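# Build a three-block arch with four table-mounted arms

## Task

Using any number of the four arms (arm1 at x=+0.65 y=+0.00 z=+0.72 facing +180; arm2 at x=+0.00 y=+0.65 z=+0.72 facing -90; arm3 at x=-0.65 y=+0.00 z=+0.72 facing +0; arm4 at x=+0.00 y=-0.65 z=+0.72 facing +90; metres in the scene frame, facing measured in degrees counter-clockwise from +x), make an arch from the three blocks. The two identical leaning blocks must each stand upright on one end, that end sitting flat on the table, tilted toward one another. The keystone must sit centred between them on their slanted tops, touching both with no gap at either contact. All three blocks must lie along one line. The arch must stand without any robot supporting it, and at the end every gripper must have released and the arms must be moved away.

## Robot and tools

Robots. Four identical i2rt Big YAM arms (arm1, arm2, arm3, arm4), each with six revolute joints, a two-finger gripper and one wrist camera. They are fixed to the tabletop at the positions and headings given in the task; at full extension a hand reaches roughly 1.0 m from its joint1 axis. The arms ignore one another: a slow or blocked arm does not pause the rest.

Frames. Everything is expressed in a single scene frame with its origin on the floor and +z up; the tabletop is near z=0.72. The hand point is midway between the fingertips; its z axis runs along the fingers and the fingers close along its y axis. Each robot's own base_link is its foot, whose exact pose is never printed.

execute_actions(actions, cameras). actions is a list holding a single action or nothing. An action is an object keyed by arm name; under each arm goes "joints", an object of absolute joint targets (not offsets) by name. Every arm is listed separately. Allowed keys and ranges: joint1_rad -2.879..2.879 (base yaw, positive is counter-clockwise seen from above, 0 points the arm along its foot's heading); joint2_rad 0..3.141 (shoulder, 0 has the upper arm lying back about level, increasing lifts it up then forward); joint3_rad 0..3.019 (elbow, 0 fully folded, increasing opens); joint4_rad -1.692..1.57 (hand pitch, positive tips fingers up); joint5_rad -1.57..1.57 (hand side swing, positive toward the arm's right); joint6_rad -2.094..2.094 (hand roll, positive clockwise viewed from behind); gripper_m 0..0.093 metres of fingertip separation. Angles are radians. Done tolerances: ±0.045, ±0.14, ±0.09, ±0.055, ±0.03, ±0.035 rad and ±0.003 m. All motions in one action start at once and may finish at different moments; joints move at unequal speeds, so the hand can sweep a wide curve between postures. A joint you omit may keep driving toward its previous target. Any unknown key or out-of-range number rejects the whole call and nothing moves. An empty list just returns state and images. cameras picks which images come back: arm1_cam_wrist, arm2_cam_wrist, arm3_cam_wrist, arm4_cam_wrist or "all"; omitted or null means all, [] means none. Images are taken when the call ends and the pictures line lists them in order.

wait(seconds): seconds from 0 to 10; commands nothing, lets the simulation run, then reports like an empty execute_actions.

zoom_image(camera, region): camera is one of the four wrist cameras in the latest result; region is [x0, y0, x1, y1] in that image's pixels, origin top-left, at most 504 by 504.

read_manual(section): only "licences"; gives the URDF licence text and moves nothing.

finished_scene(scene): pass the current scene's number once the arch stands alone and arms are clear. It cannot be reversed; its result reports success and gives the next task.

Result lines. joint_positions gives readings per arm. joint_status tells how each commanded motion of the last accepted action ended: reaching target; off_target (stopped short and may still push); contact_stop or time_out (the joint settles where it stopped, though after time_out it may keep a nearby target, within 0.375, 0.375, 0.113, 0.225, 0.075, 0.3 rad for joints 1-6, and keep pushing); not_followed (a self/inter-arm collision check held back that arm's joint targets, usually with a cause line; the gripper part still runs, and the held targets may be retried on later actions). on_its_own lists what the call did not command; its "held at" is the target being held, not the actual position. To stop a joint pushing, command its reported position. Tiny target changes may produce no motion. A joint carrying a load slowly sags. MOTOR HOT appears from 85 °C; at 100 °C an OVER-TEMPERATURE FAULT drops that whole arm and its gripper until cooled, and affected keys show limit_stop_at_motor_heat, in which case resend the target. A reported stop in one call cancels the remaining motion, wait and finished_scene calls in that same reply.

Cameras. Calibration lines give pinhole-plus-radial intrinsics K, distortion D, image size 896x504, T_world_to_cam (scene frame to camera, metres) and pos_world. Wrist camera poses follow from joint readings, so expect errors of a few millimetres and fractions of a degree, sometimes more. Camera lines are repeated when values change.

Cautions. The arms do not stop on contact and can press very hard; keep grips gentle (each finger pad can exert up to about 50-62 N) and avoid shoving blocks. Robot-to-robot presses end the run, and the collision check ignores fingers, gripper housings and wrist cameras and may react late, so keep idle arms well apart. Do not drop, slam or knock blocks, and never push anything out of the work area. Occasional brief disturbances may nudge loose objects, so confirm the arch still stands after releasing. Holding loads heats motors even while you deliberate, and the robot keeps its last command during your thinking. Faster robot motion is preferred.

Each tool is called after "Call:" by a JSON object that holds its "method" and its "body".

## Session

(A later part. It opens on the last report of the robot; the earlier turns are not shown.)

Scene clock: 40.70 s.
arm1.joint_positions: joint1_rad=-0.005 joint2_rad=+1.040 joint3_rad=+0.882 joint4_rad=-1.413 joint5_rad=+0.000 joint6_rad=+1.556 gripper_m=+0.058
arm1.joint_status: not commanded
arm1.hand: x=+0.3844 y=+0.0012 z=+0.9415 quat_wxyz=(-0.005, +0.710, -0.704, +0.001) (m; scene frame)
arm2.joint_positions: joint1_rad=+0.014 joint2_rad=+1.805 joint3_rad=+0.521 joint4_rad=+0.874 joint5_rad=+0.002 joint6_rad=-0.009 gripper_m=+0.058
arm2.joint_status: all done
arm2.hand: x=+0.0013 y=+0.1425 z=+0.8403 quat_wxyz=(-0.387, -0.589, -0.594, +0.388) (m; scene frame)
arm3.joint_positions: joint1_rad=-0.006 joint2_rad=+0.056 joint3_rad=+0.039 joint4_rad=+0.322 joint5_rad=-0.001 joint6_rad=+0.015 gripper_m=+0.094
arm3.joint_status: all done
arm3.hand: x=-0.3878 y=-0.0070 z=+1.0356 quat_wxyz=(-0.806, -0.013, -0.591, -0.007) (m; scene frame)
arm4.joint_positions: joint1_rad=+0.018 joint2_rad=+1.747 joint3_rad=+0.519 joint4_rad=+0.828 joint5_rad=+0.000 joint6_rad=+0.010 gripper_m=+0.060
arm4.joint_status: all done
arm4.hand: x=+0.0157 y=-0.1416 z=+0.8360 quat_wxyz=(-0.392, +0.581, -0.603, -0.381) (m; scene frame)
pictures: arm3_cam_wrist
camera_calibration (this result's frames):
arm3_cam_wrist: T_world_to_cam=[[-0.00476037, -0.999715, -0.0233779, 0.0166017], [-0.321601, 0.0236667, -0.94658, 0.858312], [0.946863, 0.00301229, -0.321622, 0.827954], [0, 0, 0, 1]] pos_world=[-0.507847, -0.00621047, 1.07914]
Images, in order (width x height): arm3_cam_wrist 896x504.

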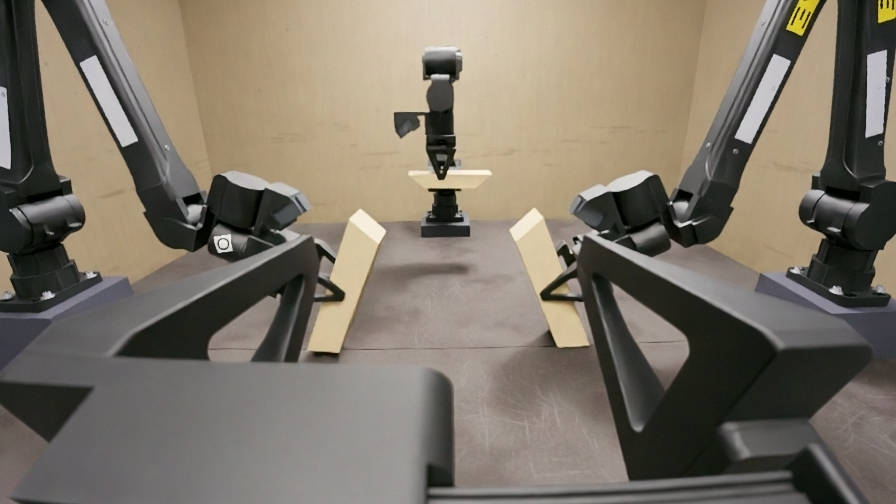

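Call:
{"method": "execute_actions", "body": {"actions": [{"arm2":{"joints":{"joint2_rad":1.905,"joint3_rad":0.6,"joint4_rad":1.05}},"arm4":{"joints":{"joint1_rad":0.04,"joint2_rad":1.835,"joint3_rad":0.597,"joint4_rad":0.98}}}], "cameras": ["arm3_cam_wrist"]}}

Call:
{"method": "zoom_image", "body": {"camera": "arm3_cam_wrist", "region": [290,150,610,380]}}

Scene clock: 42.87 s.
arm1.joint_positions: joint1_rad=-0.005 joint2_rad=+1.040 joint3_rad=+0.882 joint4_rad=-1.413 joint5_rad=+0.000 joint6_rad=+1.556 gripper_m=+0.058
arm1.joint_status: not commanded
arm1.hand: x=+0.3844 y=+0.0012 z=+0.9415 quat_wxyz=(-0.005, +0.710, -0.704, +0.001) (m; scene frame)
arm2.joint_positions: joint1_rad=+0.014 joint2_rad=+1.927 joint3_rad=+0.562 joint4_rad=+1.006 joint5_rad=+0.003 joint6_rad=-0.008 gripper_m=+0.058
arm2.joint_status: all done
arm2.hand: x=+0.0015 y=+0.1261 z=+0.8228 quat_wxyz=(-0.402, -0.579, -0.584, +0.402) (m; scene frame)
arm3.joint_positions: joint1_rad=-0.006 joint2_rad=+0.056 joint3_rad=+0.039 joint4_rad=+0.322 joint5_rad=-0.001 joint6_rad=+0.015 gripper_m=+0.094
arm3.joint_status: not commanded
arm3.hand: x=-0.3878 y=-0.0070 z=+1.0356 quat_wxyz=(-0.806, -0.013, -0.591, -0.007) (m; scene frame)
arm4.joint_positions: joint1_rad=+0.026 joint2_rad=+1.833 joint3_rad=+0.560 joint4_rad=+0.945 joint5_rad=+0.000 joint6_rad=+0.005 gripper_m=+0.060
arm4.joint_status: all done
arm4.hand: x=+0.0120 y=-0.1212 z=+0.8341 quat_wxyz=(-0.412, +0.571, -0.585, -0.402) (m; scene frame)
pictures: arm3_cam_wrist
camera_calibration (this result's frames):
arm3_cam_wrist: T_world_to_cam=[[-0.00476037, -0.999715, -0.0233779, 0.0166017], [-0.321601, 0.0236667, -0.94658, 0.858312], [0.946863, 0.00301229, -0.321622, 0.827954], [0, 0, 0, 1]] pos_world=[-0.507847, -0.00621047, 1.07914]
Images, in order (width x height): arm3_cam_wrist 896x504.

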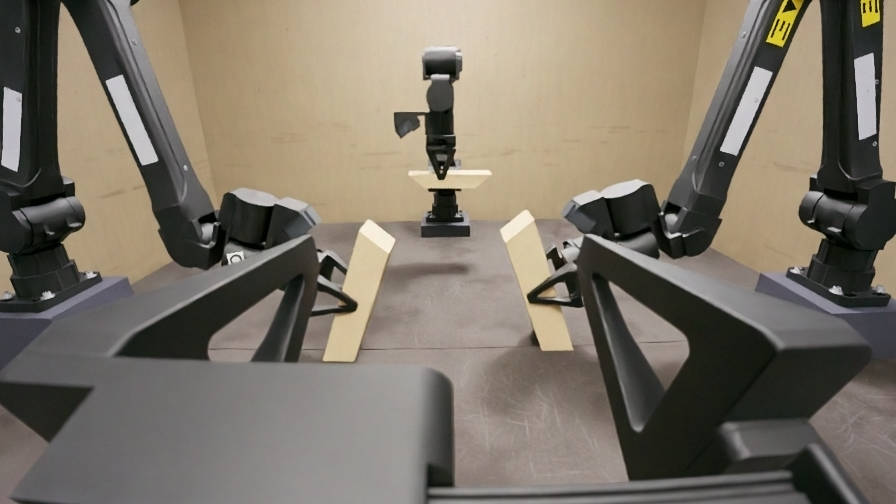

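Region (290, 150, 610, 380) of arm3_cam_wrist's 896x504 image, scaled by 1.575, with more detail than that image has; it fills the top 362 rows of this view, and the rest is white.

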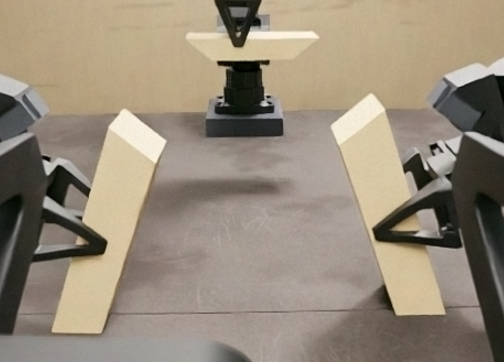

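Call:
{"method": "execute_actions", "body": {"actions": [{"arm1":{"joints":{"joint1_rad":-0.045,"joint6_rad":1.5,"joint2_rad":1.6,"joint3_rad":2.19,"joint4_rad":-1.66}},"arm2":{"joints":{"joint1_rad":0.03}},"arm4":{"joints":{"joint1_rad":0.05,"joint2_rad":1.87,"joint4_rad":1.0}}}], "cameras": []}}

Call:
{"method": "execute_actions", "body": {"actions": [{"arm1":{"joints":{"joint2_rad":2.02}}}], "cameras": ["arm3_cam_wrist","arm1_cam_wrist"]}}

Scene clock: 46.93 s.
arm1.joint_positions: joint1_rad=-0.040 joint2_rad=+1.594 joint3_rad=+2.143 joint4_rad=-1.646 joint5_rad=+0.000 joint6_rad=+1.514 gripper_m=+0.058
arm1.joint_status: all done
arm1.hand: x=+0.1115 y=+0.0198 z=+1.2416 quat_wxyz=(+0.153, +0.694, -0.682, -0.172) (m; scene frame)
arm2.joint_positions: joint1_rad=+0.024 joint2_rad=+1.927 joint3_rad=+0.562 joint4_rad=+1.006 joint5_rad=+0.003 joint6_rad=-0.008 gripper_m=+0.058
arm2.joint_status: all done
arm2.hand: x=+0.0068 y=+0.1261 z=+0.8228 quat_wxyz=(-0.404, -0.576, -0.587, +0.400) (m; scene frame)
arm3.joint_positions: joint1_rad=-0.006 joint2_rad=+0.056 joint3_rad=+0.039 joint4_rad=+0.322 joint5_rad=-0.001 joint6_rad=+0.015 gripper_m=+0.094
arm3.joint_status: not commanded
arm3.hand: x=-0.3878 y=-0.0070 z=+1.0356 quat_wxyz=(-0.806, -0.013, -0.591, -0.007) (m; scene frame)
arm4.joint_positions: joint1_rad=+0.030 joint2_rad=+1.849 joint3_rad=+0.560 joint4_rad=+0.976 joint5_rad=+0.002 joint6_rad=-0.003 gripper_m=+0.060
arm4.joint_status: all done
arm4.hand: x=+0.0107 y=-0.1203 z=+0.8332 quat_wxyz=(-0.418, +0.571, -0.579, -0.405) (m; scene frame)
pictures: none
No camera images: the call's "cameras" was empty. Leave "cameras" out to get every camera's image.

Scene clock: 48.63 s.
arm1.joint_positions: joint1_rad=-0.040 joint2_rad=+2.022 joint3_rad=+2.160 joint4_rad=-1.648 joint5_rad=+0.000 joint6_rad=+1.514 gripper_m=+0.058
arm1.joint_status: all done
arm1.hand: x=+0.0090 y=+0.0250 z=+1.0016 quat_wxyz=(+0.016, +0.713, -0.701, -0.021) (m; scene frame)
arm2.joint_positions: joint1_rad=+0.024 joint2_rad=+1.927 joint3_rad=+0.562 joint4_rad=+1.006 joint5_rad=+0.003 joint6_rad=-0.008 gripper_m=+0.058
arm2.joint_status: not commanded
arm2.hand: x=+0.0068 y=+0.1261 z=+0.8228 quat_wxyz=(-0.404, -0.576, -0.587, +0.400) (m; scene frame)
arm3.joint_positions: joint1_rad=-0.006 joint2_rad=+0.056 joint3_rad=+0.039 joint4_rad=+0.322 joint5_rad=-0.001 joint6_rad=+0.015 gripper_m=+0.094
arm3.joint_status: not commanded
arm3.hand: x=-0.3878 y=-0.0070 z=+1.0356 quat_wxyz=(-0.806, -0.013, -0.591, -0.007) (m; scene frame)
arm4.joint_positions: joint1_rad=+0.030 joint2_rad=+1.849 joint3_rad=+0.560 joint4_rad=+0.976 joint5_rad=+0.002 joint6_rad=-0.003 gripper_m=+0.060
arm4.joint_status: not commanded
arm4.hand: x=+0.0107 y=-0.1203 z=+0.8332 quat_wxyz=(-0.418, +0.571, -0.579, -0.405) (m; scene frame)
pictures: arm1_cam_wrist, arm3_cam_wrist
camera_calibration (this result's frames):
arm1_cam_wrist: T_world_to_cam=[[0.998542, 0.0152335, -0.0517883, 0.0445712], [0.042468, -0.813921, 0.579421, -0.556046], [-0.033325, -0.580776, -0.813381, 0.953343], [0, 0, 0, 1]] pos_world=[0.0108781, 0.100423, 1.09992]
arm3_cam_wrist: T_world_to_cam=[[-0.00476037, -0.999715, -0.0233779, 0.0166017], [-0.321601, 0.0236667, -0.94658, 0.858312], [0.946863, 0.00301229, -0.321622, 0.827954], [0, 0, 0, 1]] pos_world=[-0.507847, -0.00621047, 1.07914]
Images, in order (width x height): arm1_cam_wrist 896x504, arm3_cam_wrist 896x504.

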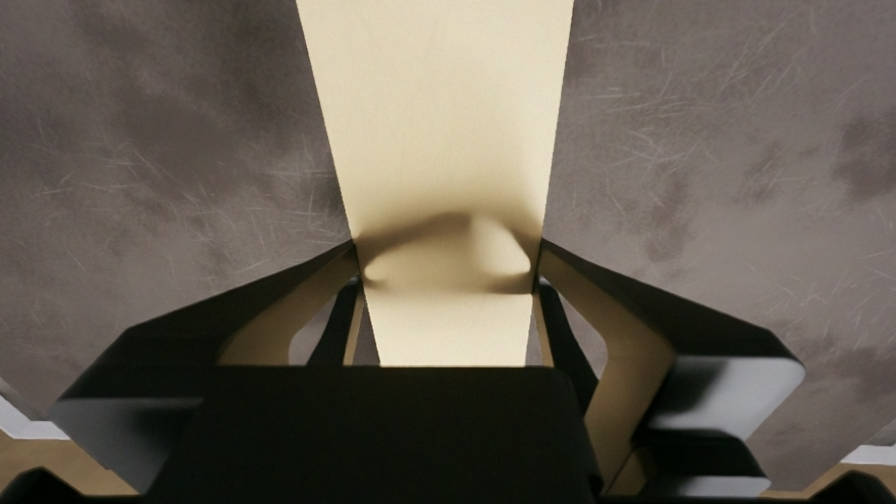

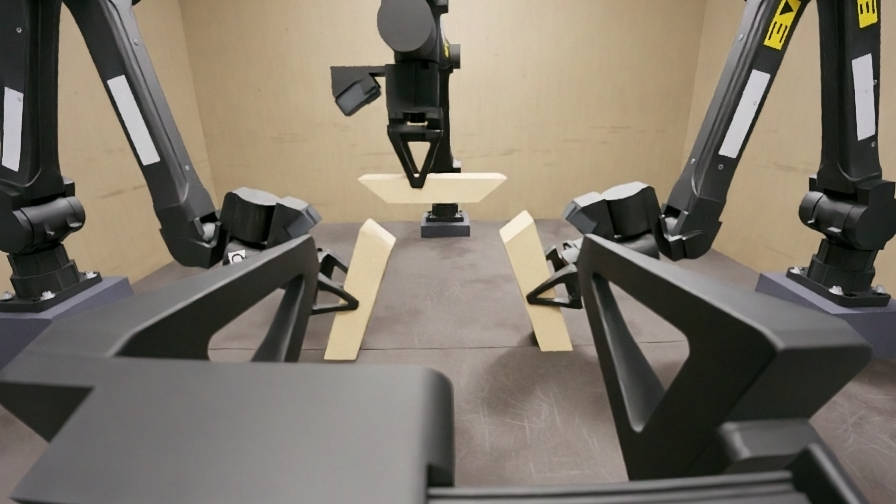

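Call:
{"method": "execute_actions", "body": {"actions": [{"arm1":{"joints":{"joint1_rad":0.0,"joint6_rad":1.555,"joint4_rad":-1.69}},"arm4":{"joints":{"joint2_rad":1.9,"joint4_rad":1.02}}}], "cameras": ["arm3_cam_wrist"]}}

Call:
{"method": "zoom_image", "body": {"camera": "arm3_cam_wrist", "region": [310,150,590,370]}}

Scene clock: 50.27 s.
arm1.joint_positions: joint1_rad=+0.002 joint2_rad=+2.022 joint3_rad=+2.160 joint4_rad=-1.662 joint5_rad=+0.000 joint6_rad=+1.540 gripper_m=+0.058
arm1.joint_status: all done
joint sent to its limit — the command would take arm1.joint4_rad past its lower limit, so that joint was sent only as far as its limit.
arm1.hand: x=+0.0120 y=-0.0017 z=+1.0013 quat_wxyz=(+0.012, +0.719, -0.695, -0.015) (m; scene frame)
arm2.joint_positions: joint1_rad=+0.024 joint2_rad=+1.927 joint3_rad=+0.562 joint4_rad=+1.006 joint5_rad=+0.003 joint6_rad=-0.008 gripper_m=+0.058
arm2.joint_status: not commanded
arm2.hand: x=+0.0068 y=+0.1261 z=+0.8228 quat_wxyz=(-0.404, -0.576, -0.587, +0.400) (m; scene frame)
arm3.joint_positions: joint1_rad=-0.006 joint2_rad=+0.056 joint3_rad=+0.039 joint4_rad=+0.322 joint5_rad=-0.001 joint6_rad=+0.015 gripper_m=+0.094
arm3.joint_status: not commanded
arm3.hand: x=-0.3878 y=-0.0070 z=+1.0356 quat_wxyz=(-0.806, -0.013, -0.591, -0.007) (m; scene frame)
arm4.joint_positions: joint1_rad=+0.030 joint2_rad=+1.866 joint3_rad=+0.560 joint4_rad=+1.010 joint5_rad=+0.002 joint6_rad=-0.002 gripper_m=+0.060
arm4.joint_status: all done
arm4.hand: x=+0.0105 y=-0.1195 z=+0.8325 quat_wxyz=(-0.423, +0.567, -0.575, -0.410) (m; scene frame)
pictures: arm3_cam_wrist
camera_calibration (this result's frames):
arm3_cam_wrist: T_world_to_cam=[[-0.00476037, -0.999715, -0.0233779, 0.0166017], [-0.321601, 0.0236667, -0.94658, 0.858312], [0.946863, 0.00301229, -0.321622, 0.827954], [0, 0, 0, 1]] pos_world=[-0.507847, -0.00621047, 1.07914]
Images, in order (width x height): arm3_cam_wrist 896x504.

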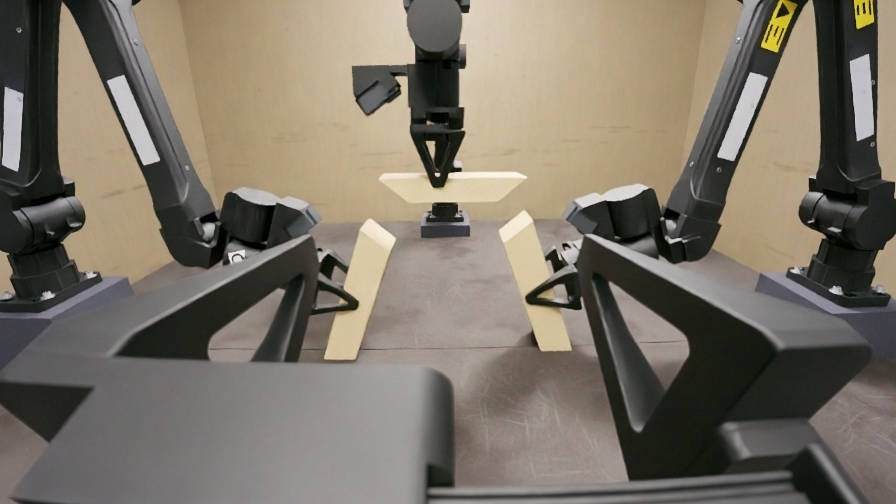

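Region (310, 150, 590, 370) of arm3_cam_wrist's 896x504 image, scaled by 1.800, with more detail than that image has; it fills the top 396 rows of this view, and the rest is white.

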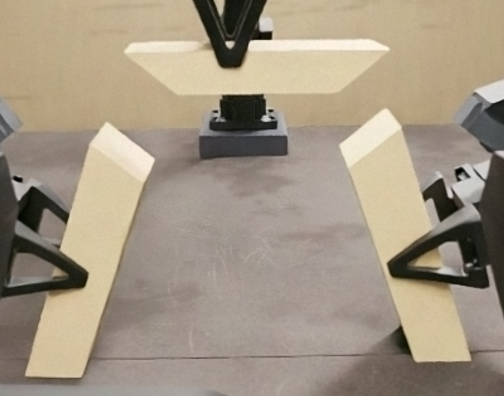

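Call:
{"method": "execute_actions", "body": {"actions": [{"arm2":{"joints":{"joint2_rad":1.96,"joint3_rad":0.64}},"arm4":{"joints":{"joint2_rad":1.92,"joint3_rad":0.635,"joint4_rad":0.95}}}], "cameras": ["arm3_cam_wrist"]}}

Call:
{"method": "zoom_image", "body": {"camera": "arm3_cam_wrist", "region": [310,150,590,370]}}

Scene clock: 52.20 s.
arm1.joint_positions: joint1_rad=+0.002 joint2_rad=+2.022 joint3_rad=+2.160 joint4_rad=-1.662 joint5_rad=+0.000 joint6_rad=+1.540 gripper_m=+0.058
arm1.joint_status: not commanded
arm1.hand: x=+0.0120 y=-0.0017 z=+1.0013 quat_wxyz=(+0.012, +0.719, -0.695, -0.015) (m; scene frame)
arm2.joint_positions: joint1_rad=+0.024 joint2_rad=+1.959 joint3_rad=+0.603 joint4_rad=+1.016 joint5_rad=+0.003 joint6_rad=-0.003 gripper_m=+0.058
arm2.joint_status: all done
arm2.hand: x=+0.0070 y=+0.1108 z=+0.8218 quat_wxyz=(-0.411, -0.574, -0.581, +0.405) (m; scene frame)
arm3.joint_positions: joint1_rad=-0.006 joint2_rad=+0.056 joint3_rad=+0.039 joint4_rad=+0.322 joint5_rad=-0.001 joint6_rad=+0.015 gripper_m=+0.094
arm3.joint_status: not commanded
arm3.hand: x=-0.3878 y=-0.0070 z=+1.0356 quat_wxyz=(-0.806, -0.013, -0.591, -0.007) (m; scene frame)
arm4.joint_positions: joint1_rad=+0.033 joint2_rad=+1.882 joint3_rad=+0.612 joint4_rad=+0.972 joint5_rad=+0.002 joint6_rad=-0.002 gripper_m=+0.060
arm4.joint_status: all done
arm4.hand: x=+0.0094 y=-0.1008 z=+0.8327 quat_wxyz=(-0.422, +0.568, -0.575, -0.410) (m; scene frame)
pictures: arm3_cam_wrist
camera_calibration (this result's frames):
arm3_cam_wrist: T_world_to_cam=[[-0.00476037, -0.999715, -0.0233779, 0.0166017], [-0.321601, 0.0236667, -0.94658, 0.858312], [0.946863, 0.00301229, -0.321622, 0.827954], [0, 0, 0, 1]] pos_world=[-0.507847, -0.00621047, 1.07914]
Images, in order (width x height): arm3_cam_wrist 896x504.

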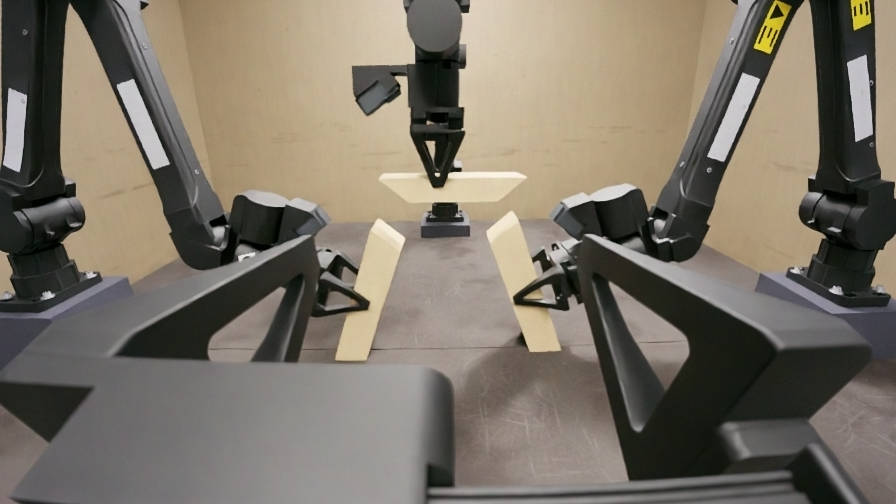

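Region (310, 150, 590, 370) of arm3_cam_wrist's 896x504 image, scaled by 1.800, with more detail than that image has; it fills the top 396 rows of this view, and the rest is white.

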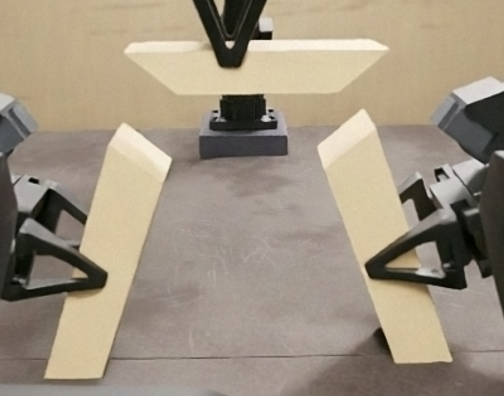

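Call:
{"method": "execute_actions", "body": {"actions": [{"arm4":{"joints":{"joint3_rad":0.605,"joint4_rad":0.915}}}], "cameras": ["arm3_cam_wrist"]}}

Call:
{"method": "zoom_image", "body": {"camera": "arm3_cam_wrist", "region": [310,150,590,370]}}

Scene clock: 53.77 s.
arm1.joint_positions: joint1_rad=+0.002 joint2_rad=+2.022 joint3_rad=+2.160 joint4_rad=-1.662 joint5_rad=+0.000 joint6_rad=+1.540 gripper_m=+0.058
arm1.joint_status: not commanded
arm1.hand: x=+0.0120 y=-0.0017 z=+1.0013 quat_wxyz=(+0.012, +0.718, -0.695, -0.015) (m; scene frame)
arm2.joint_positions: joint1_rad=+0.024 joint2_rad=+1.959 joint3_rad=+0.603 joint4_rad=+1.016 joint5_rad=+0.003 joint6_rad=-0.003 gripper_m=+0.058
arm2.joint_status: not commanded
arm2.hand: x=+0.0070 y=+0.1108 z=+0.8218 quat_wxyz=(-0.411, -0.574, -0.581, +0.405) (m; scene frame)
arm3.joint_positions: joint1_rad=-0.006 joint2_rad=+0.056 joint3_rad=+0.039 joint4_rad=+0.322 joint5_rad=-0.001 joint6_rad=+0.015 gripper_m=+0.094
arm3.joint_status: not commanded
arm3.hand: x=-0.3878 y=-0.0070 z=+1.0356 quat_wxyz=(-0.806, -0.013, -0.591, -0.007) (m; scene frame)
arm4.joint_positions: joint1_rad=+0.033 joint2_rad=+1.881 joint3_rad=+0.612 joint4_rad=+0.963 joint5_rad=+0.002 joint6_rad=-0.002 gripper_m=+0.060
arm4.joint_status: all done
arm4.hand: x=+0.0094 y=-0.1014 z=+0.8314 quat_wxyz=(-0.420, +0.570, -0.577, -0.408) (m; scene frame)
pictures: arm3_cam_wrist
camera_calibration (this result's frames):
arm3_cam_wrist: T_world_to_cam=[[-0.00476037, -0.999715, -0.0233779, 0.0166017], [-0.321601, 0.0236667, -0.94658, 0.858312], [0.946863, 0.00301229, -0.321622, 0.827954], [0, 0, 0, 1]] pos_world=[-0.507847, -0.00621047, 1.07914]
Images, in order (width x height): arm3_cam_wrist 896x504.

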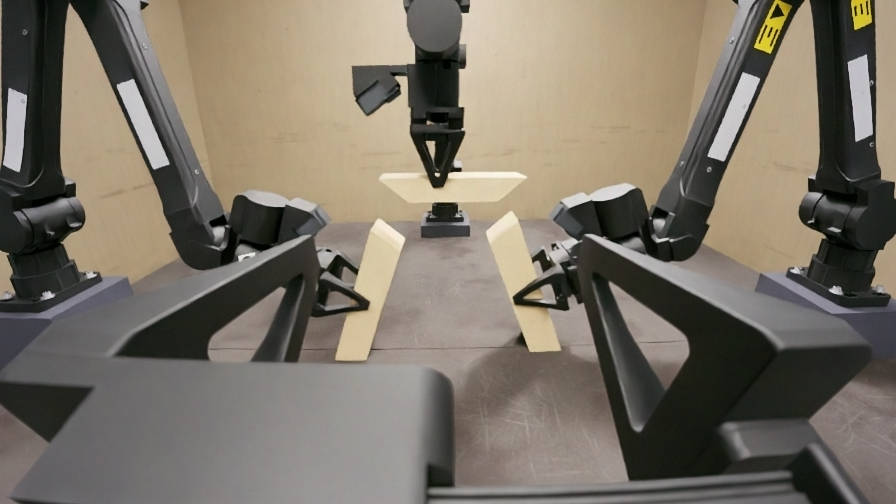

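Region (310, 150, 590, 370) of arm3_cam_wrist's 896x504 image, scaled by 1.800, with more detail than that image has; it fills the top 396 rows of this view, and the rest is white.

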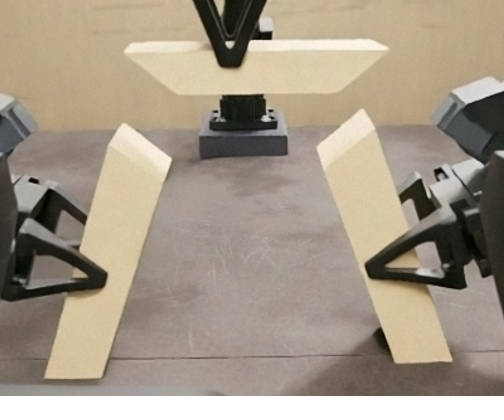

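Call:
{"method": "execute_actions", "body": {"actions": [], "cameras": ["arm2_cam_wrist","arm4_cam_wrist"]}}

Scene clock: 54.40 s.
arm1.joint_positions: joint1_rad=+0.002 joint2_rad=+2.022 joint3_rad=+2.160 joint4_rad=-1.662 joint5_rad=+0.000 joint6_rad=+1.540 gripper_m=+0.058
arm1.joint_status: not commanded
arm1.hand: x=+0.0120 y=-0.0017 z=+1.0013 quat_wxyz=(+0.012, +0.718, -0.695, -0.015) (m; scene frame)
arm2.joint_positions: joint1_rad=+0.024 joint2_rad=+1.959 joint3_rad=+0.603 joint4_rad=+1.016 joint5_rad=+0.003 joint6_rad=-0.003 gripper_m=+0.058
arm2.joint_status: not commanded
arm2.hand: x=+0.0070 y=+0.1108 z=+0.8218 quat_wxyz=(-0.411, -0.574, -0.581, +0.405) (m; scene frame)
arm3.joint_positions: joint1_rad=-0.006 joint2_rad=+0.056 joint3_rad=+0.039 joint4_rad=+0.322 joint5_rad=-0.001 joint6_rad=+0.015 gripper_m=+0.094
arm3.joint_status: not commanded
arm3.hand: x=-0.3878 y=-0.0070 z=+1.0356 quat_wxyz=(-0.806, -0.013, -0.591, -0.007) (m; scene frame)
arm4.joint_positions: joint1_rad=+0.033 joint2_rad=+1.881 joint3_rad=+0.612 joint4_rad=+0.963 joint5_rad=+0.002 joint6_rad=-0.002 gripper_m=+0.060
arm4.joint_status: all done
arm4.hand: x=+0.0094 y=-0.1014 z=+0.8314 quat_wxyz=(-0.420, +0.570, -0.577, -0.408) (m; scene frame)
pictures: arm2_cam_wrist, arm4_cam_wrist
camera_calibration (this result's frames):
arm2_cam_wrist: T_world_to_cam=[[-0.99979, -0.0201988, 0.00355529, 0.00981112], [-0.0187748, 0.831609, -0.555044, 0.365226], [0.00825461, -0.554994, -0.831814, 0.870197], [0, 0, 0, 1]] pos_world=[0.00948296, 0.179427, 0.926523]
arm4_cam_wrist: T_world_to_cam=[[0.999818, -0.0146705, 0.0121647, -0.022197], [-0.00499986, -0.81786, -0.575395, 0.399488], [0.0183904, 0.57523, -0.817785, 0.866243], [0, 0, 0, 1]] pos_world=[0.00825985, -0.171889, 0.938534]
Images, in order (width x height): arm2_cam_wrist 896x504, arm4_cam_wrist 896x504.

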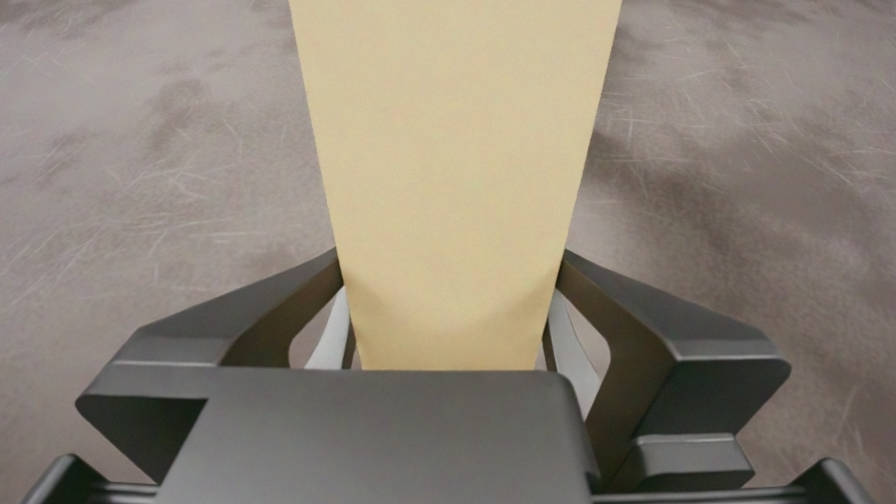

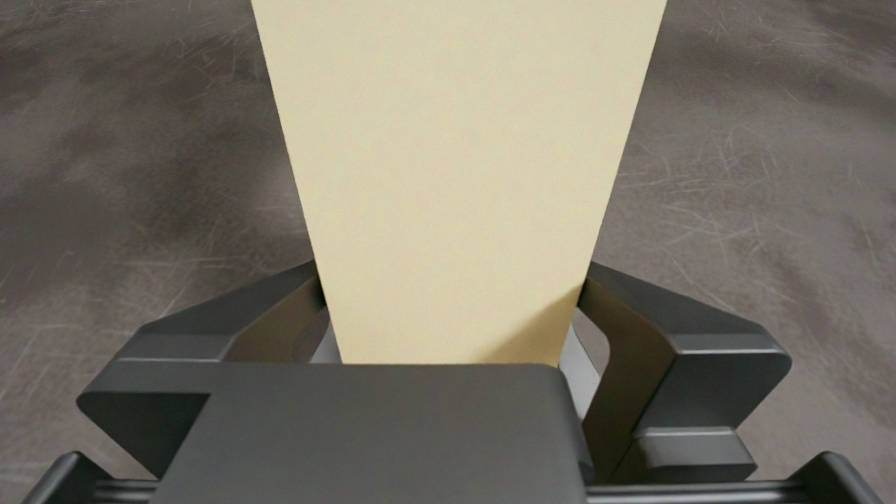

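Call:
{"method": "execute_actions", "body": {"actions": [{"arm4":{"joints":{"joint2_rad":1.78,"joint4_rad":0.82}}}], "cameras": []}}

Call:
{"method": "execute_actions", "body": {"actions": [{"arm4":{"joints":{"joint2_rad":1.91,"joint4_rad":0.985}}}], "cameras": ["arm3_cam_wrist"]}}

Call:
{"method": "zoom_image", "body": {"camera": "arm3_cam_wrist", "region": [310,150,590,370]}}

Scene clock: 56.47 s.
arm1.joint_positions: joint1_rad=+0.002 joint2_rad=+2.022 joint3_rad=+2.160 joint4_rad=-1.662 joint5_rad=+0.000 joint6_rad=+1.540 gripper_m=+0.058
arm1.joint_status: not commanded
arm1.hand: x=+0.0120 y=-0.0017 z=+1.0013 quat_wxyz=(+0.012, +0.718, -0.695, -0.015) (m; scene frame)
arm2.joint_positions: joint1_rad=+0.024 joint2_rad=+1.959 joint3_rad=+0.603 joint4_rad=+1.016 joint5_rad=+0.003 joint6_rad=-0.003 gripper_m=+0.058
arm2.joint_status: not commanded
arm2.hand: x=+0.0070 y=+0.1108 z=+0.8218 quat_wxyz=(-0.411, -0.574, -0.581, +0.405) (m; scene frame)
arm3.joint_positions: joint1_rad=-0.006 joint2_rad=+0.056 joint3_rad=+0.039 joint4_rad=+0.322 joint5_rad=-0.001 joint6_rad=+0.015 gripper_m=+0.094
arm3.joint_status: not commanded
arm3.hand: x=-0.3878 y=-0.0070 z=+1.0356 quat_wxyz=(-0.806, -0.013, -0.591, -0.007) (m; scene frame)
arm4.joint_positions: joint1_rad=+0.034 joint2_rad=+1.814 joint3_rad=+0.607 joint4_rad=+0.821 joint5_rad=+0.002 joint6_rad=-0.001 gripper_m=+0.060
arm4.joint_status: all done
arm4.hand: x=+0.0086 y=-0.1087 z=+0.8319 quat_wxyz=(-0.396, +0.586, -0.593, -0.385) (m; scene frame)
pictures: none
No camera images: the call's "cameras" was empty. Leave "cameras" out to get every camera's image.

Scene clock: 57.30 s.
arm1.joint_positions: joint1_rad=+0.002 joint2_rad=+2.022 joint3_rad=+2.160 joint4_rad=-1.662 joint5_rad=+0.000 joint6_rad=+1.540 gripper_m=+0.058
arm1.joint_status: not commanded
arm1.hand: x=+0.0120 y=-0.0017 z=+1.0013 quat_wxyz=(+0.012, +0.718, -0.695, -0.015) (m; scene frame)
arm2.joint_positions: joint1_rad=+0.024 joint2_rad=+1.959 joint3_rad=+0.603 joint4_rad=+1.016 joint5_rad=+0.003 joint6_rad=-0.003 gripper_m=+0.058
arm2.joint_status: not commanded
arm2.hand: x=+0.0070 y=+0.1108 z=+0.8218 quat_wxyz=(-0.411, -0.574, -0.581, +0.405) (m; scene frame)
arm3.joint_positions: joint1_rad=-0.006 joint2_rad=+0.056 joint3_rad=+0.039 joint4_rad=+0.322 joint5_rad=-0.001 joint6_rad=+0.015 gripper_m=+0.094
arm3.joint_status: not commanded
arm3.hand: x=-0.3878 y=-0.0070 z=+1.0356 quat_wxyz=(-0.806, -0.013, -0.591, -0.007) (m; scene frame)
arm4.joint_positions: joint1_rad=+0.034 joint2_rad=+1.877 joint3_rad=+0.605 joint4_rad=+0.973 joint5_rad=+0.002 joint6_rad=-0.001 gripper_m=+0.060
arm4.joint_status: all done
arm4.hand: x=+0.0087 y=-0.1033 z=+0.8330 quat_wxyz=(-0.421, +0.569, -0.575, -0.410) (m; scene frame)
pictures: arm3_cam_wrist
camera_calibration (this result's frames):
arm3_cam_wrist: T_world_to_cam=[[-0.00476037, -0.999715, -0.0233779, 0.0166017], [-0.321601, 0.0236667, -0.94658, 0.858312], [0.946863, 0.00301229, -0.321622, 0.827954], [0, 0, 0, 1]] pos_world=[-0.507847, -0.00621047, 1.07914]
Images, in order (width x height): arm3_cam_wrist 896x504.

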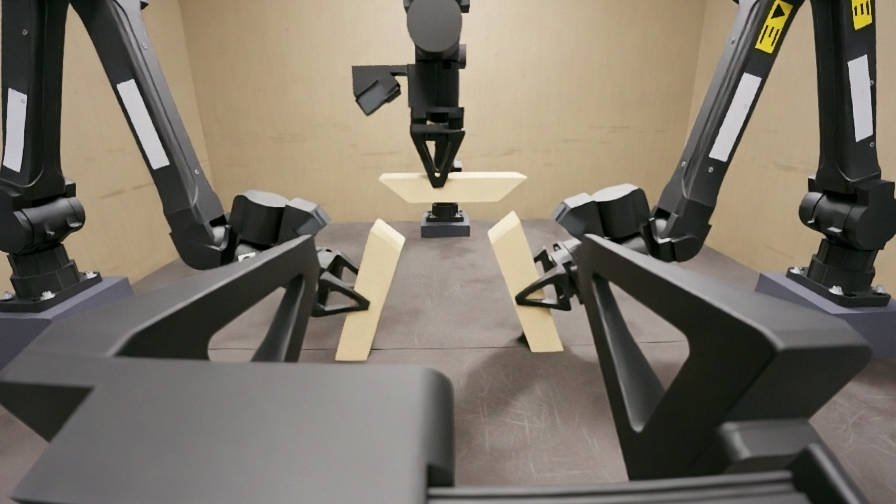

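Region (310, 150, 590, 370) of arm3_cam_wrist's 896x504 image, scaled by 1.800, with more detail than that image has; it fills the top 396 rows of this view, and the rest is white.

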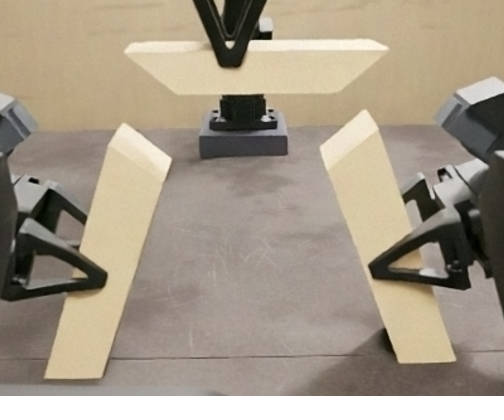

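Call:
{"method": "execute_actions", "body": {"actions": [{"arm4":{"joints":{"joint2_rad":1.96}}}], "cameras": ["arm3_cam_wrist"]}}

Call:
{"method": "zoom_image", "body": {"camera": "arm3_cam_wrist", "region": [310,150,590,370]}}

Scene clock: 58.90 s.
arm1.joint_positions: joint1_rad=+0.002 joint2_rad=+2.022 joint3_rad=+2.160 joint4_rad=-1.662 joint5_rad=+0.000 joint6_rad=+1.540 gripper_m=+0.058
arm1.joint_status: not commanded
arm1.hand: x=+0.0120 y=-0.0017 z=+1.0013 quat_wxyz=(+0.012, +0.718, -0.695, -0.015) (m; scene frame)
arm2.joint_positions: joint1_rad=+0.024 joint2_rad=+1.959 joint3_rad=+0.603 joint4_rad=+1.016 joint5_rad=+0.003 joint6_rad=-0.003 gripper_m=+0.058
arm2.joint_status: not commanded
arm2.hand: x=+0.0070 y=+0.1108 z=+0.8218 quat_wxyz=(-0.411, -0.574, -0.581, +0.405) (m; scene frame)
arm3.joint_positions: joint1_rad=-0.006 joint2_rad=+0.056 joint3_rad=+0.039 joint4_rad=+0.322 joint5_rad=-0.001 joint6_rad=+0.015 gripper_m=+0.094
arm3.joint_status: not commanded
arm3.hand: x=-0.3878 y=-0.0070 z=+1.0356 quat_wxyz=(-0.806, -0.013, -0.591, -0.007) (m; scene frame)
arm4.joint_positions: joint1_rad=+0.034 joint2_rad=+1.895 joint3_rad=+0.605 joint4_rad=+1.006 joint5_rad=+0.001 joint6_rad=-0.001 gripper_m=+0.060
arm4.joint_status: all done
arm4.hand: x=+0.0086 y=-0.1027 z=+0.8313 quat_wxyz=(-0.425, +0.566, -0.572, -0.415) (m; scene frame)
pictures: arm3_cam_wrist
camera_calibration (this result's frames):
arm3_cam_wrist: T_world_to_cam=[[-0.00476037, -0.999715, -0.0233779, 0.0166017], [-0.321601, 0.0236667, -0.94658, 0.858312], [0.946863, 0.00301229, -0.321622, 0.827954], [0, 0, 0, 1]] pos_world=[-0.507847, -0.00621047, 1.07914]
Images, in order (width x height): arm3_cam_wrist 896x504.

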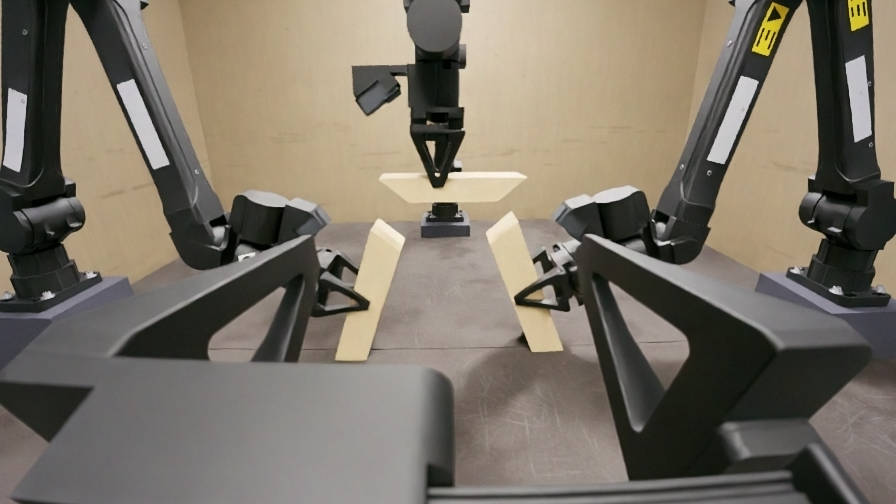

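Region (310, 150, 590, 370) of arm3_cam_wrist's 896x504 image, scaled by 1.800, with more detail than that image has; it fills the top 396 rows of this view, and the rest is white.

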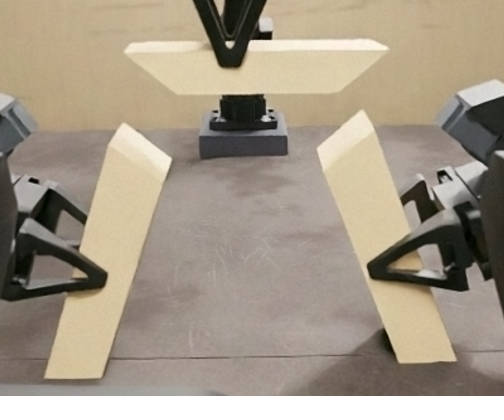

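Call:
{"method": "execute_actions", "body": {"actions": [{"arm4":{"joints":{"joint2_rad":1.8,"joint4_rad":0.96}},"arm2":{"joints":{"joint2_rad":1.9}}}], "cameras": []}}

Call:
{"method": "execute_actions", "body": {"actions": [{"arm4":{"joints":{"joint1_rad":0.062}},"arm2":{"joints":{"joint1_rad":0.05}}}], "cameras": []}}

Call:
{"method": "execute_actions", "body": {"actions": [{"arm4":{"joints":{"joint2_rad":1.9}},"arm2":{"joints":{"joint2_rad":1.96}}}], "cameras": ["arm3_cam_wrist"]}}

Call:
{"method": "zoom_image", "body": {"camera": "arm3_cam_wrist", "region": [310,150,590,370]}}

Scene clock: 63.00 s.
arm1.joint_positions: joint1_rad=+0.002 joint2_rad=+2.022 joint3_rad=+2.160 joint4_rad=-1.662 joint5_rad=+0.000 joint6_rad=+1.540 gripper_m=+0.058
arm1.joint_status: not commanded
arm1.hand: x=+0.0120 y=-0.0017 z=+1.0013 quat_wxyz=(+0.012, +0.718, -0.695, -0.015) (m; scene frame)
arm2.joint_positions: joint1_rad=+0.024 joint2_rad=+1.946 joint3_rad=+0.603 joint4_rad=+1.016 joint5_rad=+0.003 joint6_rad=-0.003 gripper_m=+0.058
arm2.joint_status: all done
arm2.hand: x=+0.0070 y=+0.1091 z=+0.8285 quat_wxyz=(-0.414, -0.571, -0.579, +0.409) (m; scene frame)
arm3.joint_positions: joint1_rad=-0.006 joint2_rad=+0.056 joint3_rad=+0.039 joint4_rad=+0.322 joint5_rad=-0.001 joint6_rad=+0.015 gripper_m=+0.094
arm3.joint_status: not commanded
arm3.hand: x=-0.3878 y=-0.0070 z=+1.0356 quat_wxyz=(-0.806, -0.013, -0.591, -0.007) (m; scene frame)
arm4.joint_positions: joint1_rad=+0.034 joint2_rad=+1.848 joint3_rad=+0.599 joint4_rad=+0.947 joint5_rad=+0.001 joint6_rad=+0.000 gripper_m=+0.060
arm4.joint_status: all done
arm4.hand: x=+0.0085 y=-0.1052 z=+0.8398 quat_wxyz=(-0.420, +0.569, -0.576, -0.410) (m; scene frame)
pictures: none
No camera images: the call's "cameras" was empty. Leave "cameras" out to get every camera's image.

Scene clock: 63.63 s.
arm1.joint_positions: joint1_rad=+0.002 joint2_rad=+2.022 joint3_rad=+2.160 joint4_rad=-1.662 joint5_rad=+0.000 joint6_rad=+1.540 gripper_m=+0.058
arm1.joint_status: not commanded
arm1.hand: x=+0.0120 y=-0.0017 z=+1.0013 quat_wxyz=(+0.012, +0.718, -0.695, -0.015) (m; scene frame)
arm2.joint_positions: joint1_rad=+0.047 joint2_rad=+1.946 joint3_rad=+0.603 joint4_rad=+1.016 joint5_rad=+0.003 joint6_rad=-0.003 gripper_m=+0.058
arm2.joint_status: all done
arm2.hand: x=+0.0196 y=+0.1094 z=+0.8286 quat_wxyz=(-0.419, -0.564, -0.585, +0.404) (m; scene frame)
arm3.joint_positions: joint1_rad=-0.006 joint2_rad=+0.056 joint3_rad=+0.039 joint4_rad=+0.322 joint5_rad=-0.001 joint6_rad=+0.015 gripper_m=+0.094
arm3.joint_status: not commanded
arm3.hand: x=-0.3878 y=-0.0070 z=+1.0356 quat_wxyz=(-0.806, -0.013, -0.591, -0.007) (m; scene frame)
arm4.joint_positions: joint1_rad=+0.050 joint2_rad=+1.848 joint3_rad=+0.599 joint4_rad=+0.947 joint5_rad=+0.001 joint6_rad=+0.000 gripper_m=+0.060
arm4.joint_status: all done
arm4.hand: x=+0.0000 y=-0.1051 z=+0.8398 quat_wxyz=(-0.416, +0.574, -0.572, -0.413) (m; scene frame)
pictures: none
No camera images: the call's "cameras" was empty. Leave "cameras" out to get every camera's image.

Scene clock: 64.33 s.
arm1.joint_positions: joint1_rad=+0.002 joint2_rad=+2.022 joint3_rad=+2.160 joint4_rad=-1.662 joint5_rad=+0.000 joint6_rad=+1.540 gripper_m=+0.058
arm1.joint_status: not commanded
arm1.hand: x=+0.0120 y=-0.0017 z=+1.0013 quat_wxyz=(+0.012, +0.718, -0.695, -0.015) (m; scene frame)
arm2.joint_positions: joint1_rad=+0.047 joint2_rad=+1.961 joint3_rad=+0.603 joint4_rad=+1.020 joint5_rad=+0.002 joint6_rad=-0.002 gripper_m=+0.058
arm2.joint_status: all done
arm2.hand: x=+0.0197 y=+0.1107 z=+0.8218 quat_wxyz=(-0.416, -0.567, -0.587, +0.401) (m; scene frame)
arm3.joint_positions: joint1_rad=-0.006 joint2_rad=+0.056 joint3_rad=+0.039 joint4_rad=+0.322 joint5_rad=-0.001 joint6_rad=+0.015 gripper_m=+0.094
arm3.joint_status: not commanded
arm3.hand: x=-0.3878 y=-0.0070 z=+1.0356 quat_wxyz=(-0.806, -0.013, -0.591, -0.007) (m; scene frame)
arm4.joint_positions: joint1_rad=+0.050 joint2_rad=+1.869 joint3_rad=+0.599 joint4_rad=+0.957 joint5_rad=+0.001 joint6_rad=+0.000 gripper_m=+0.060
arm4.joint_status: all done
arm4.hand: x=+0.0000 y=-0.1061 z=+0.8317 quat_wxyz=(-0.414, +0.576, -0.574, -0.410) (m; scene frame)
pictures: arm3_cam_wrist
camera_calibration (this result's frames):
arm3_cam_wrist: T_world_to_cam=[[-0.00476037, -0.999715, -0.0233779, 0.0166017], [-0.321601, 0.0236667, -0.94658, 0.858312], [0.946863, 0.00301229, -0.321622, 0.827954], [0, 0, 0, 1]] pos_world=[-0.507847, -0.00621047, 1.07914]
Images, in order (width x height): arm3_cam_wrist 896x504.

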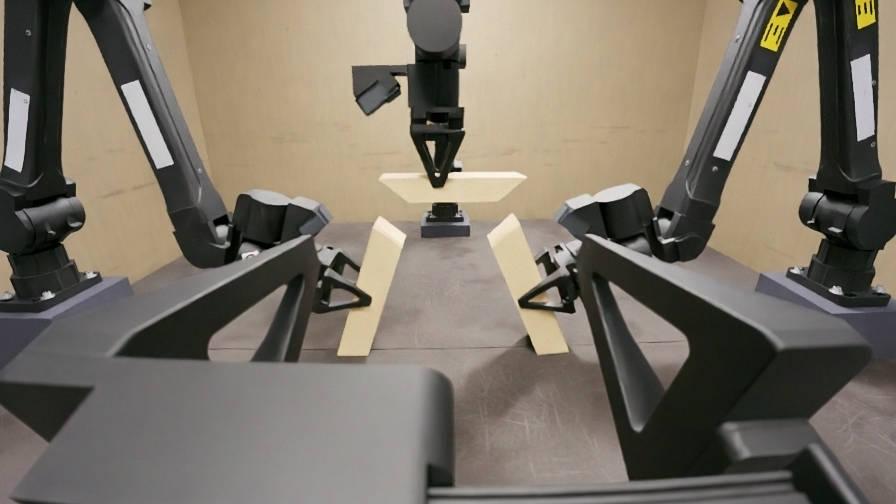

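Region (310, 150, 590, 370) of arm3_cam_wrist's 896x504 image, scaled by 1.800, with more detail than that image has; it fills the top 396 rows of this view, and the rest is white.

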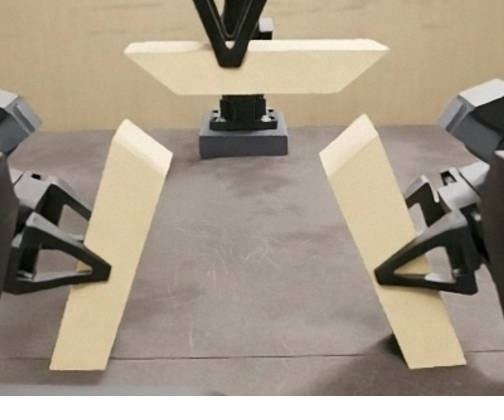

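Call:
{"method": "execute_actions", "body": {"actions": [{"arm1":{"joints":{"joint1_rad":-0.015,"joint2_rad":2.047,"joint3_rad":2.075,"joint4_rad":-1.56}}}], "cameras": ["arm3_cam_wrist"]}}

Call:
{"method": "zoom_image", "body": {"camera": "arm3_cam_wrist", "region": [310,150,590,370]}}

Scene clock: 66.67 s.
arm1.joint_positions: joint1_rad=-0.008 joint2_rad=+2.051 joint3_rad=+2.073 joint4_rad=-1.577 joint5_rad=+0.000 joint6_rad=+1.540 gripper_m=+0.058
arm1.joint_status: all done
arm1.hand: x=+0.0077 y=+0.0049 z=+0.9499 quat_wxyz=(+0.001, +0.715, -0.699, -0.004) (m; scene frame)
arm2.joint_positions: joint1_rad=+0.047 joint2_rad=+1.961 joint3_rad=+0.603 joint4_rad=+1.020 joint5_rad=+0.002 joint6_rad=-0.002 gripper_m=+0.058
arm2.joint_status: not commanded
arm2.hand: x=+0.0197 y=+0.1107 z=+0.8218 quat_wxyz=(-0.416, -0.567, -0.587, +0.401) (m; scene frame)
arm3.joint_positions: joint1_rad=-0.006 joint2_rad=+0.056 joint3_rad=+0.039 joint4_rad=+0.322 joint5_rad=-0.001 joint6_rad=+0.015 gripper_m=+0.094
arm3.joint_status: not commanded
arm3.hand: x=-0.3878 y=-0.0070 z=+1.0356 quat_wxyz=(-0.806, -0.013, -0.591, -0.007) (m; scene frame)
arm4.joint_positions: joint1_rad=+0.050 joint2_rad=+1.869 joint3_rad=+0.599 joint4_rad=+0.957 joint5_rad=+0.001 joint6_rad=+0.000 gripper_m=+0.060
arm4.joint_status: not commanded
arm4.hand: x=+0.0000 y=-0.1061 z=+0.8317 quat_wxyz=(-0.414, +0.576, -0.574, -0.410) (m; scene frame)
pictures: arm3_cam_wrist
camera_calibration (this result's frames):
arm3_cam_wrist: T_world_to_cam=[[-0.00476037, -0.999715, -0.0233779, 0.0166017], [-0.321601, 0.0236667, -0.94658, 0.858312], [0.946863, 0.00301229, -0.321622, 0.827954], [0, 0, 0, 1]] pos_world=[-0.507847, -0.00621047, 1.07914]
Images, in order (width x height): arm3_cam_wrist 896x504.

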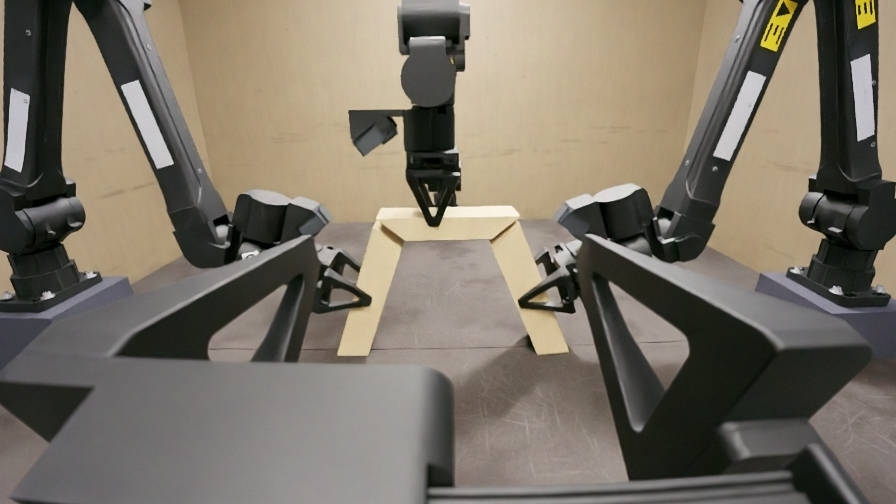

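Region (310, 150, 590, 370) of arm3_cam_wrist's 896x504 image, scaled by 1.800, with more detail than that image has; it fills the top 396 rows of this view, and the rest is white.

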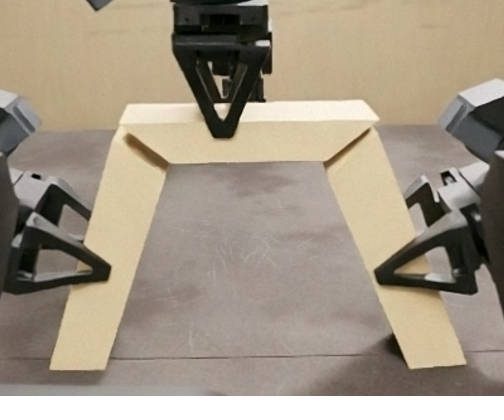

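Call:
{"method": "execute_actions", "body": {"actions": [{"arm1":{"joints":{"gripper_m":0.09}}}], "cameras": ["arm3_cam_wrist","arm1_cam_wrist"]}}

Call:
{"method": "zoom_image", "body": {"camera": "arm3_cam_wrist", "region": [310,150,590,370]}}

Scene clock: 68.00 s.
arm1.joint_positions: joint1_rad=-0.008 joint2_rad=+2.050 joint3_rad=+2.073 joint4_rad=-1.577 joint5_rad=+0.000 joint6_rad=+1.540 gripper_m=+0.090
arm1.joint_status: all done
arm1.hand: x=+0.0077 y=+0.0049 z=+0.9501 quat_wxyz=(+0.001, +0.715, -0.699, -0.004) (m; scene frame)
arm2.joint_positions: joint1_rad=+0.047 joint2_rad=+1.961 joint3_rad=+0.603 joint4_rad=+1.020 joint5_rad=+0.002 joint6_rad=-0.002 gripper_m=+0.058
arm2.joint_status: not commanded
arm2.hand: x=+0.0197 y=+0.1107 z=+0.8218 quat_wxyz=(-0.416, -0.567, -0.587, +0.401) (m; scene frame)
arm3.joint_positions: joint1_rad=-0.006 joint2_rad=+0.056 joint3_rad=+0.039 joint4_rad=+0.322 joint5_rad=-0.001 joint6_rad=+0.015 gripper_m=+0.094
arm3.joint_status: not commanded
arm3.hand: x=-0.3878 y=-0.0070 z=+1.0356 quat_wxyz=(-0.806, -0.013, -0.591, -0.007) (m; scene frame)
arm4.joint_positions: joint1_rad=+0.050 joint2_rad=+1.869 joint3_rad=+0.599 joint4_rad=+0.957 joint5_rad=+0.001 joint6_rad=+0.000 gripper_m=+0.060
arm4.joint_status: not commanded
arm4.hand: x=+0.0000 y=-0.1061 z=+0.8317 quat_wxyz=(-0.413, +0.576, -0.574, -0.410) (m; scene frame)
pictures: arm1_cam_wrist, arm3_cam_wrist
camera_calibration (this result's frames):
arm1_cam_wrist: T_world_to_cam=[[0.999775, 0.0202999, -0.00610751, 0.0000512759], [0.0200565, -0.812502, 0.582613, -0.545354], [0.00686463, -0.582605, -0.812727, 0.898845], [0, 0, 0, 1]] pos_world=[0.00471641, 0.0805689, 1.04825]
arm3_cam_wrist: T_world_to_cam=[[-0.00476037, -0.999715, -0.0233779, 0.0166017], [-0.321601, 0.0236667, -0.94658, 0.858312], [0.946863, 0.00301229, -0.321622, 0.827954], [0, 0, 0, 1]] pos_world=[-0.507847, -0.00621047, 1.07914]
Images, in order (width x height): arm1_cam_wrist 896x504, arm3_cam_wrist 896x504.

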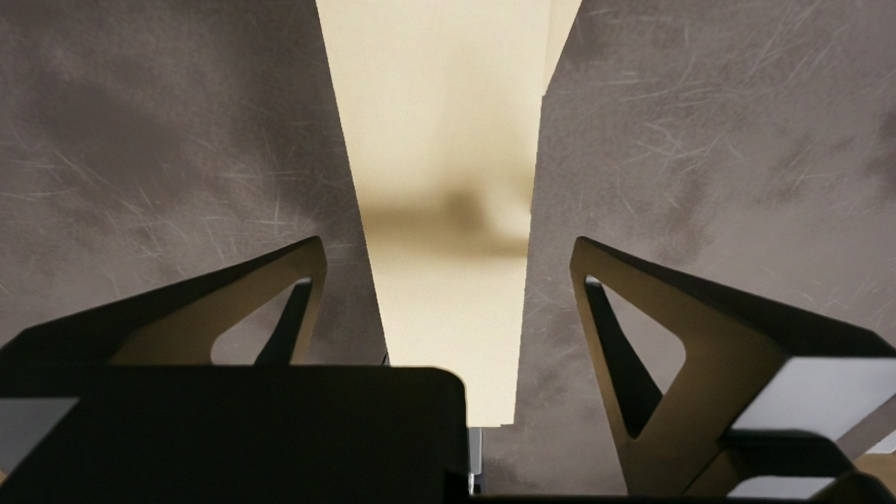

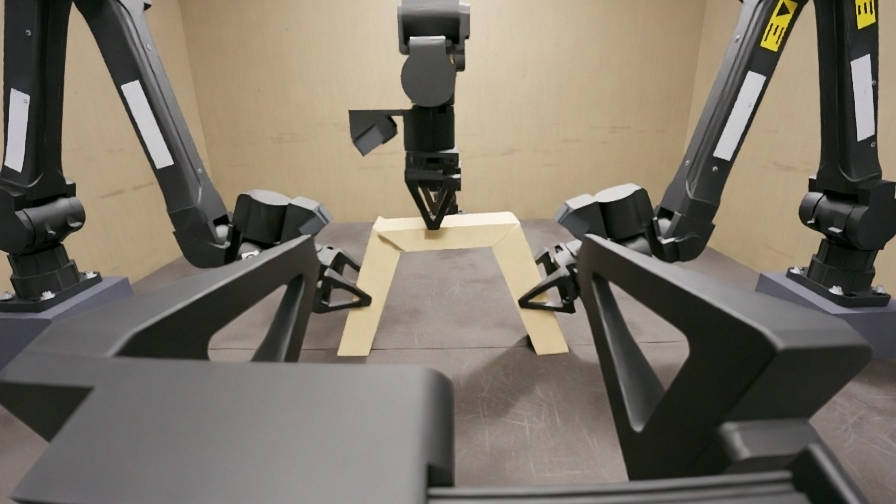

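Region (310, 150, 590, 370) of arm3_cam_wrist's 896x504 image, scaled by 1.800, with more detail than that image has; it fills the top 396 rows of this view, and the rest is white.

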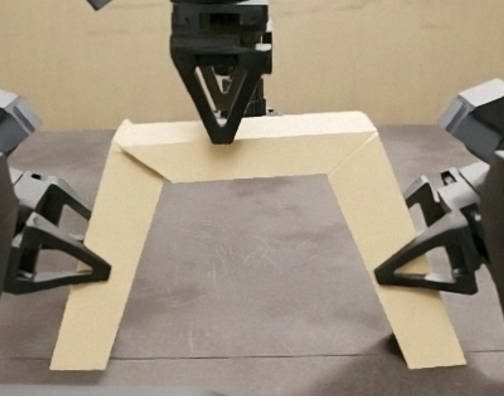

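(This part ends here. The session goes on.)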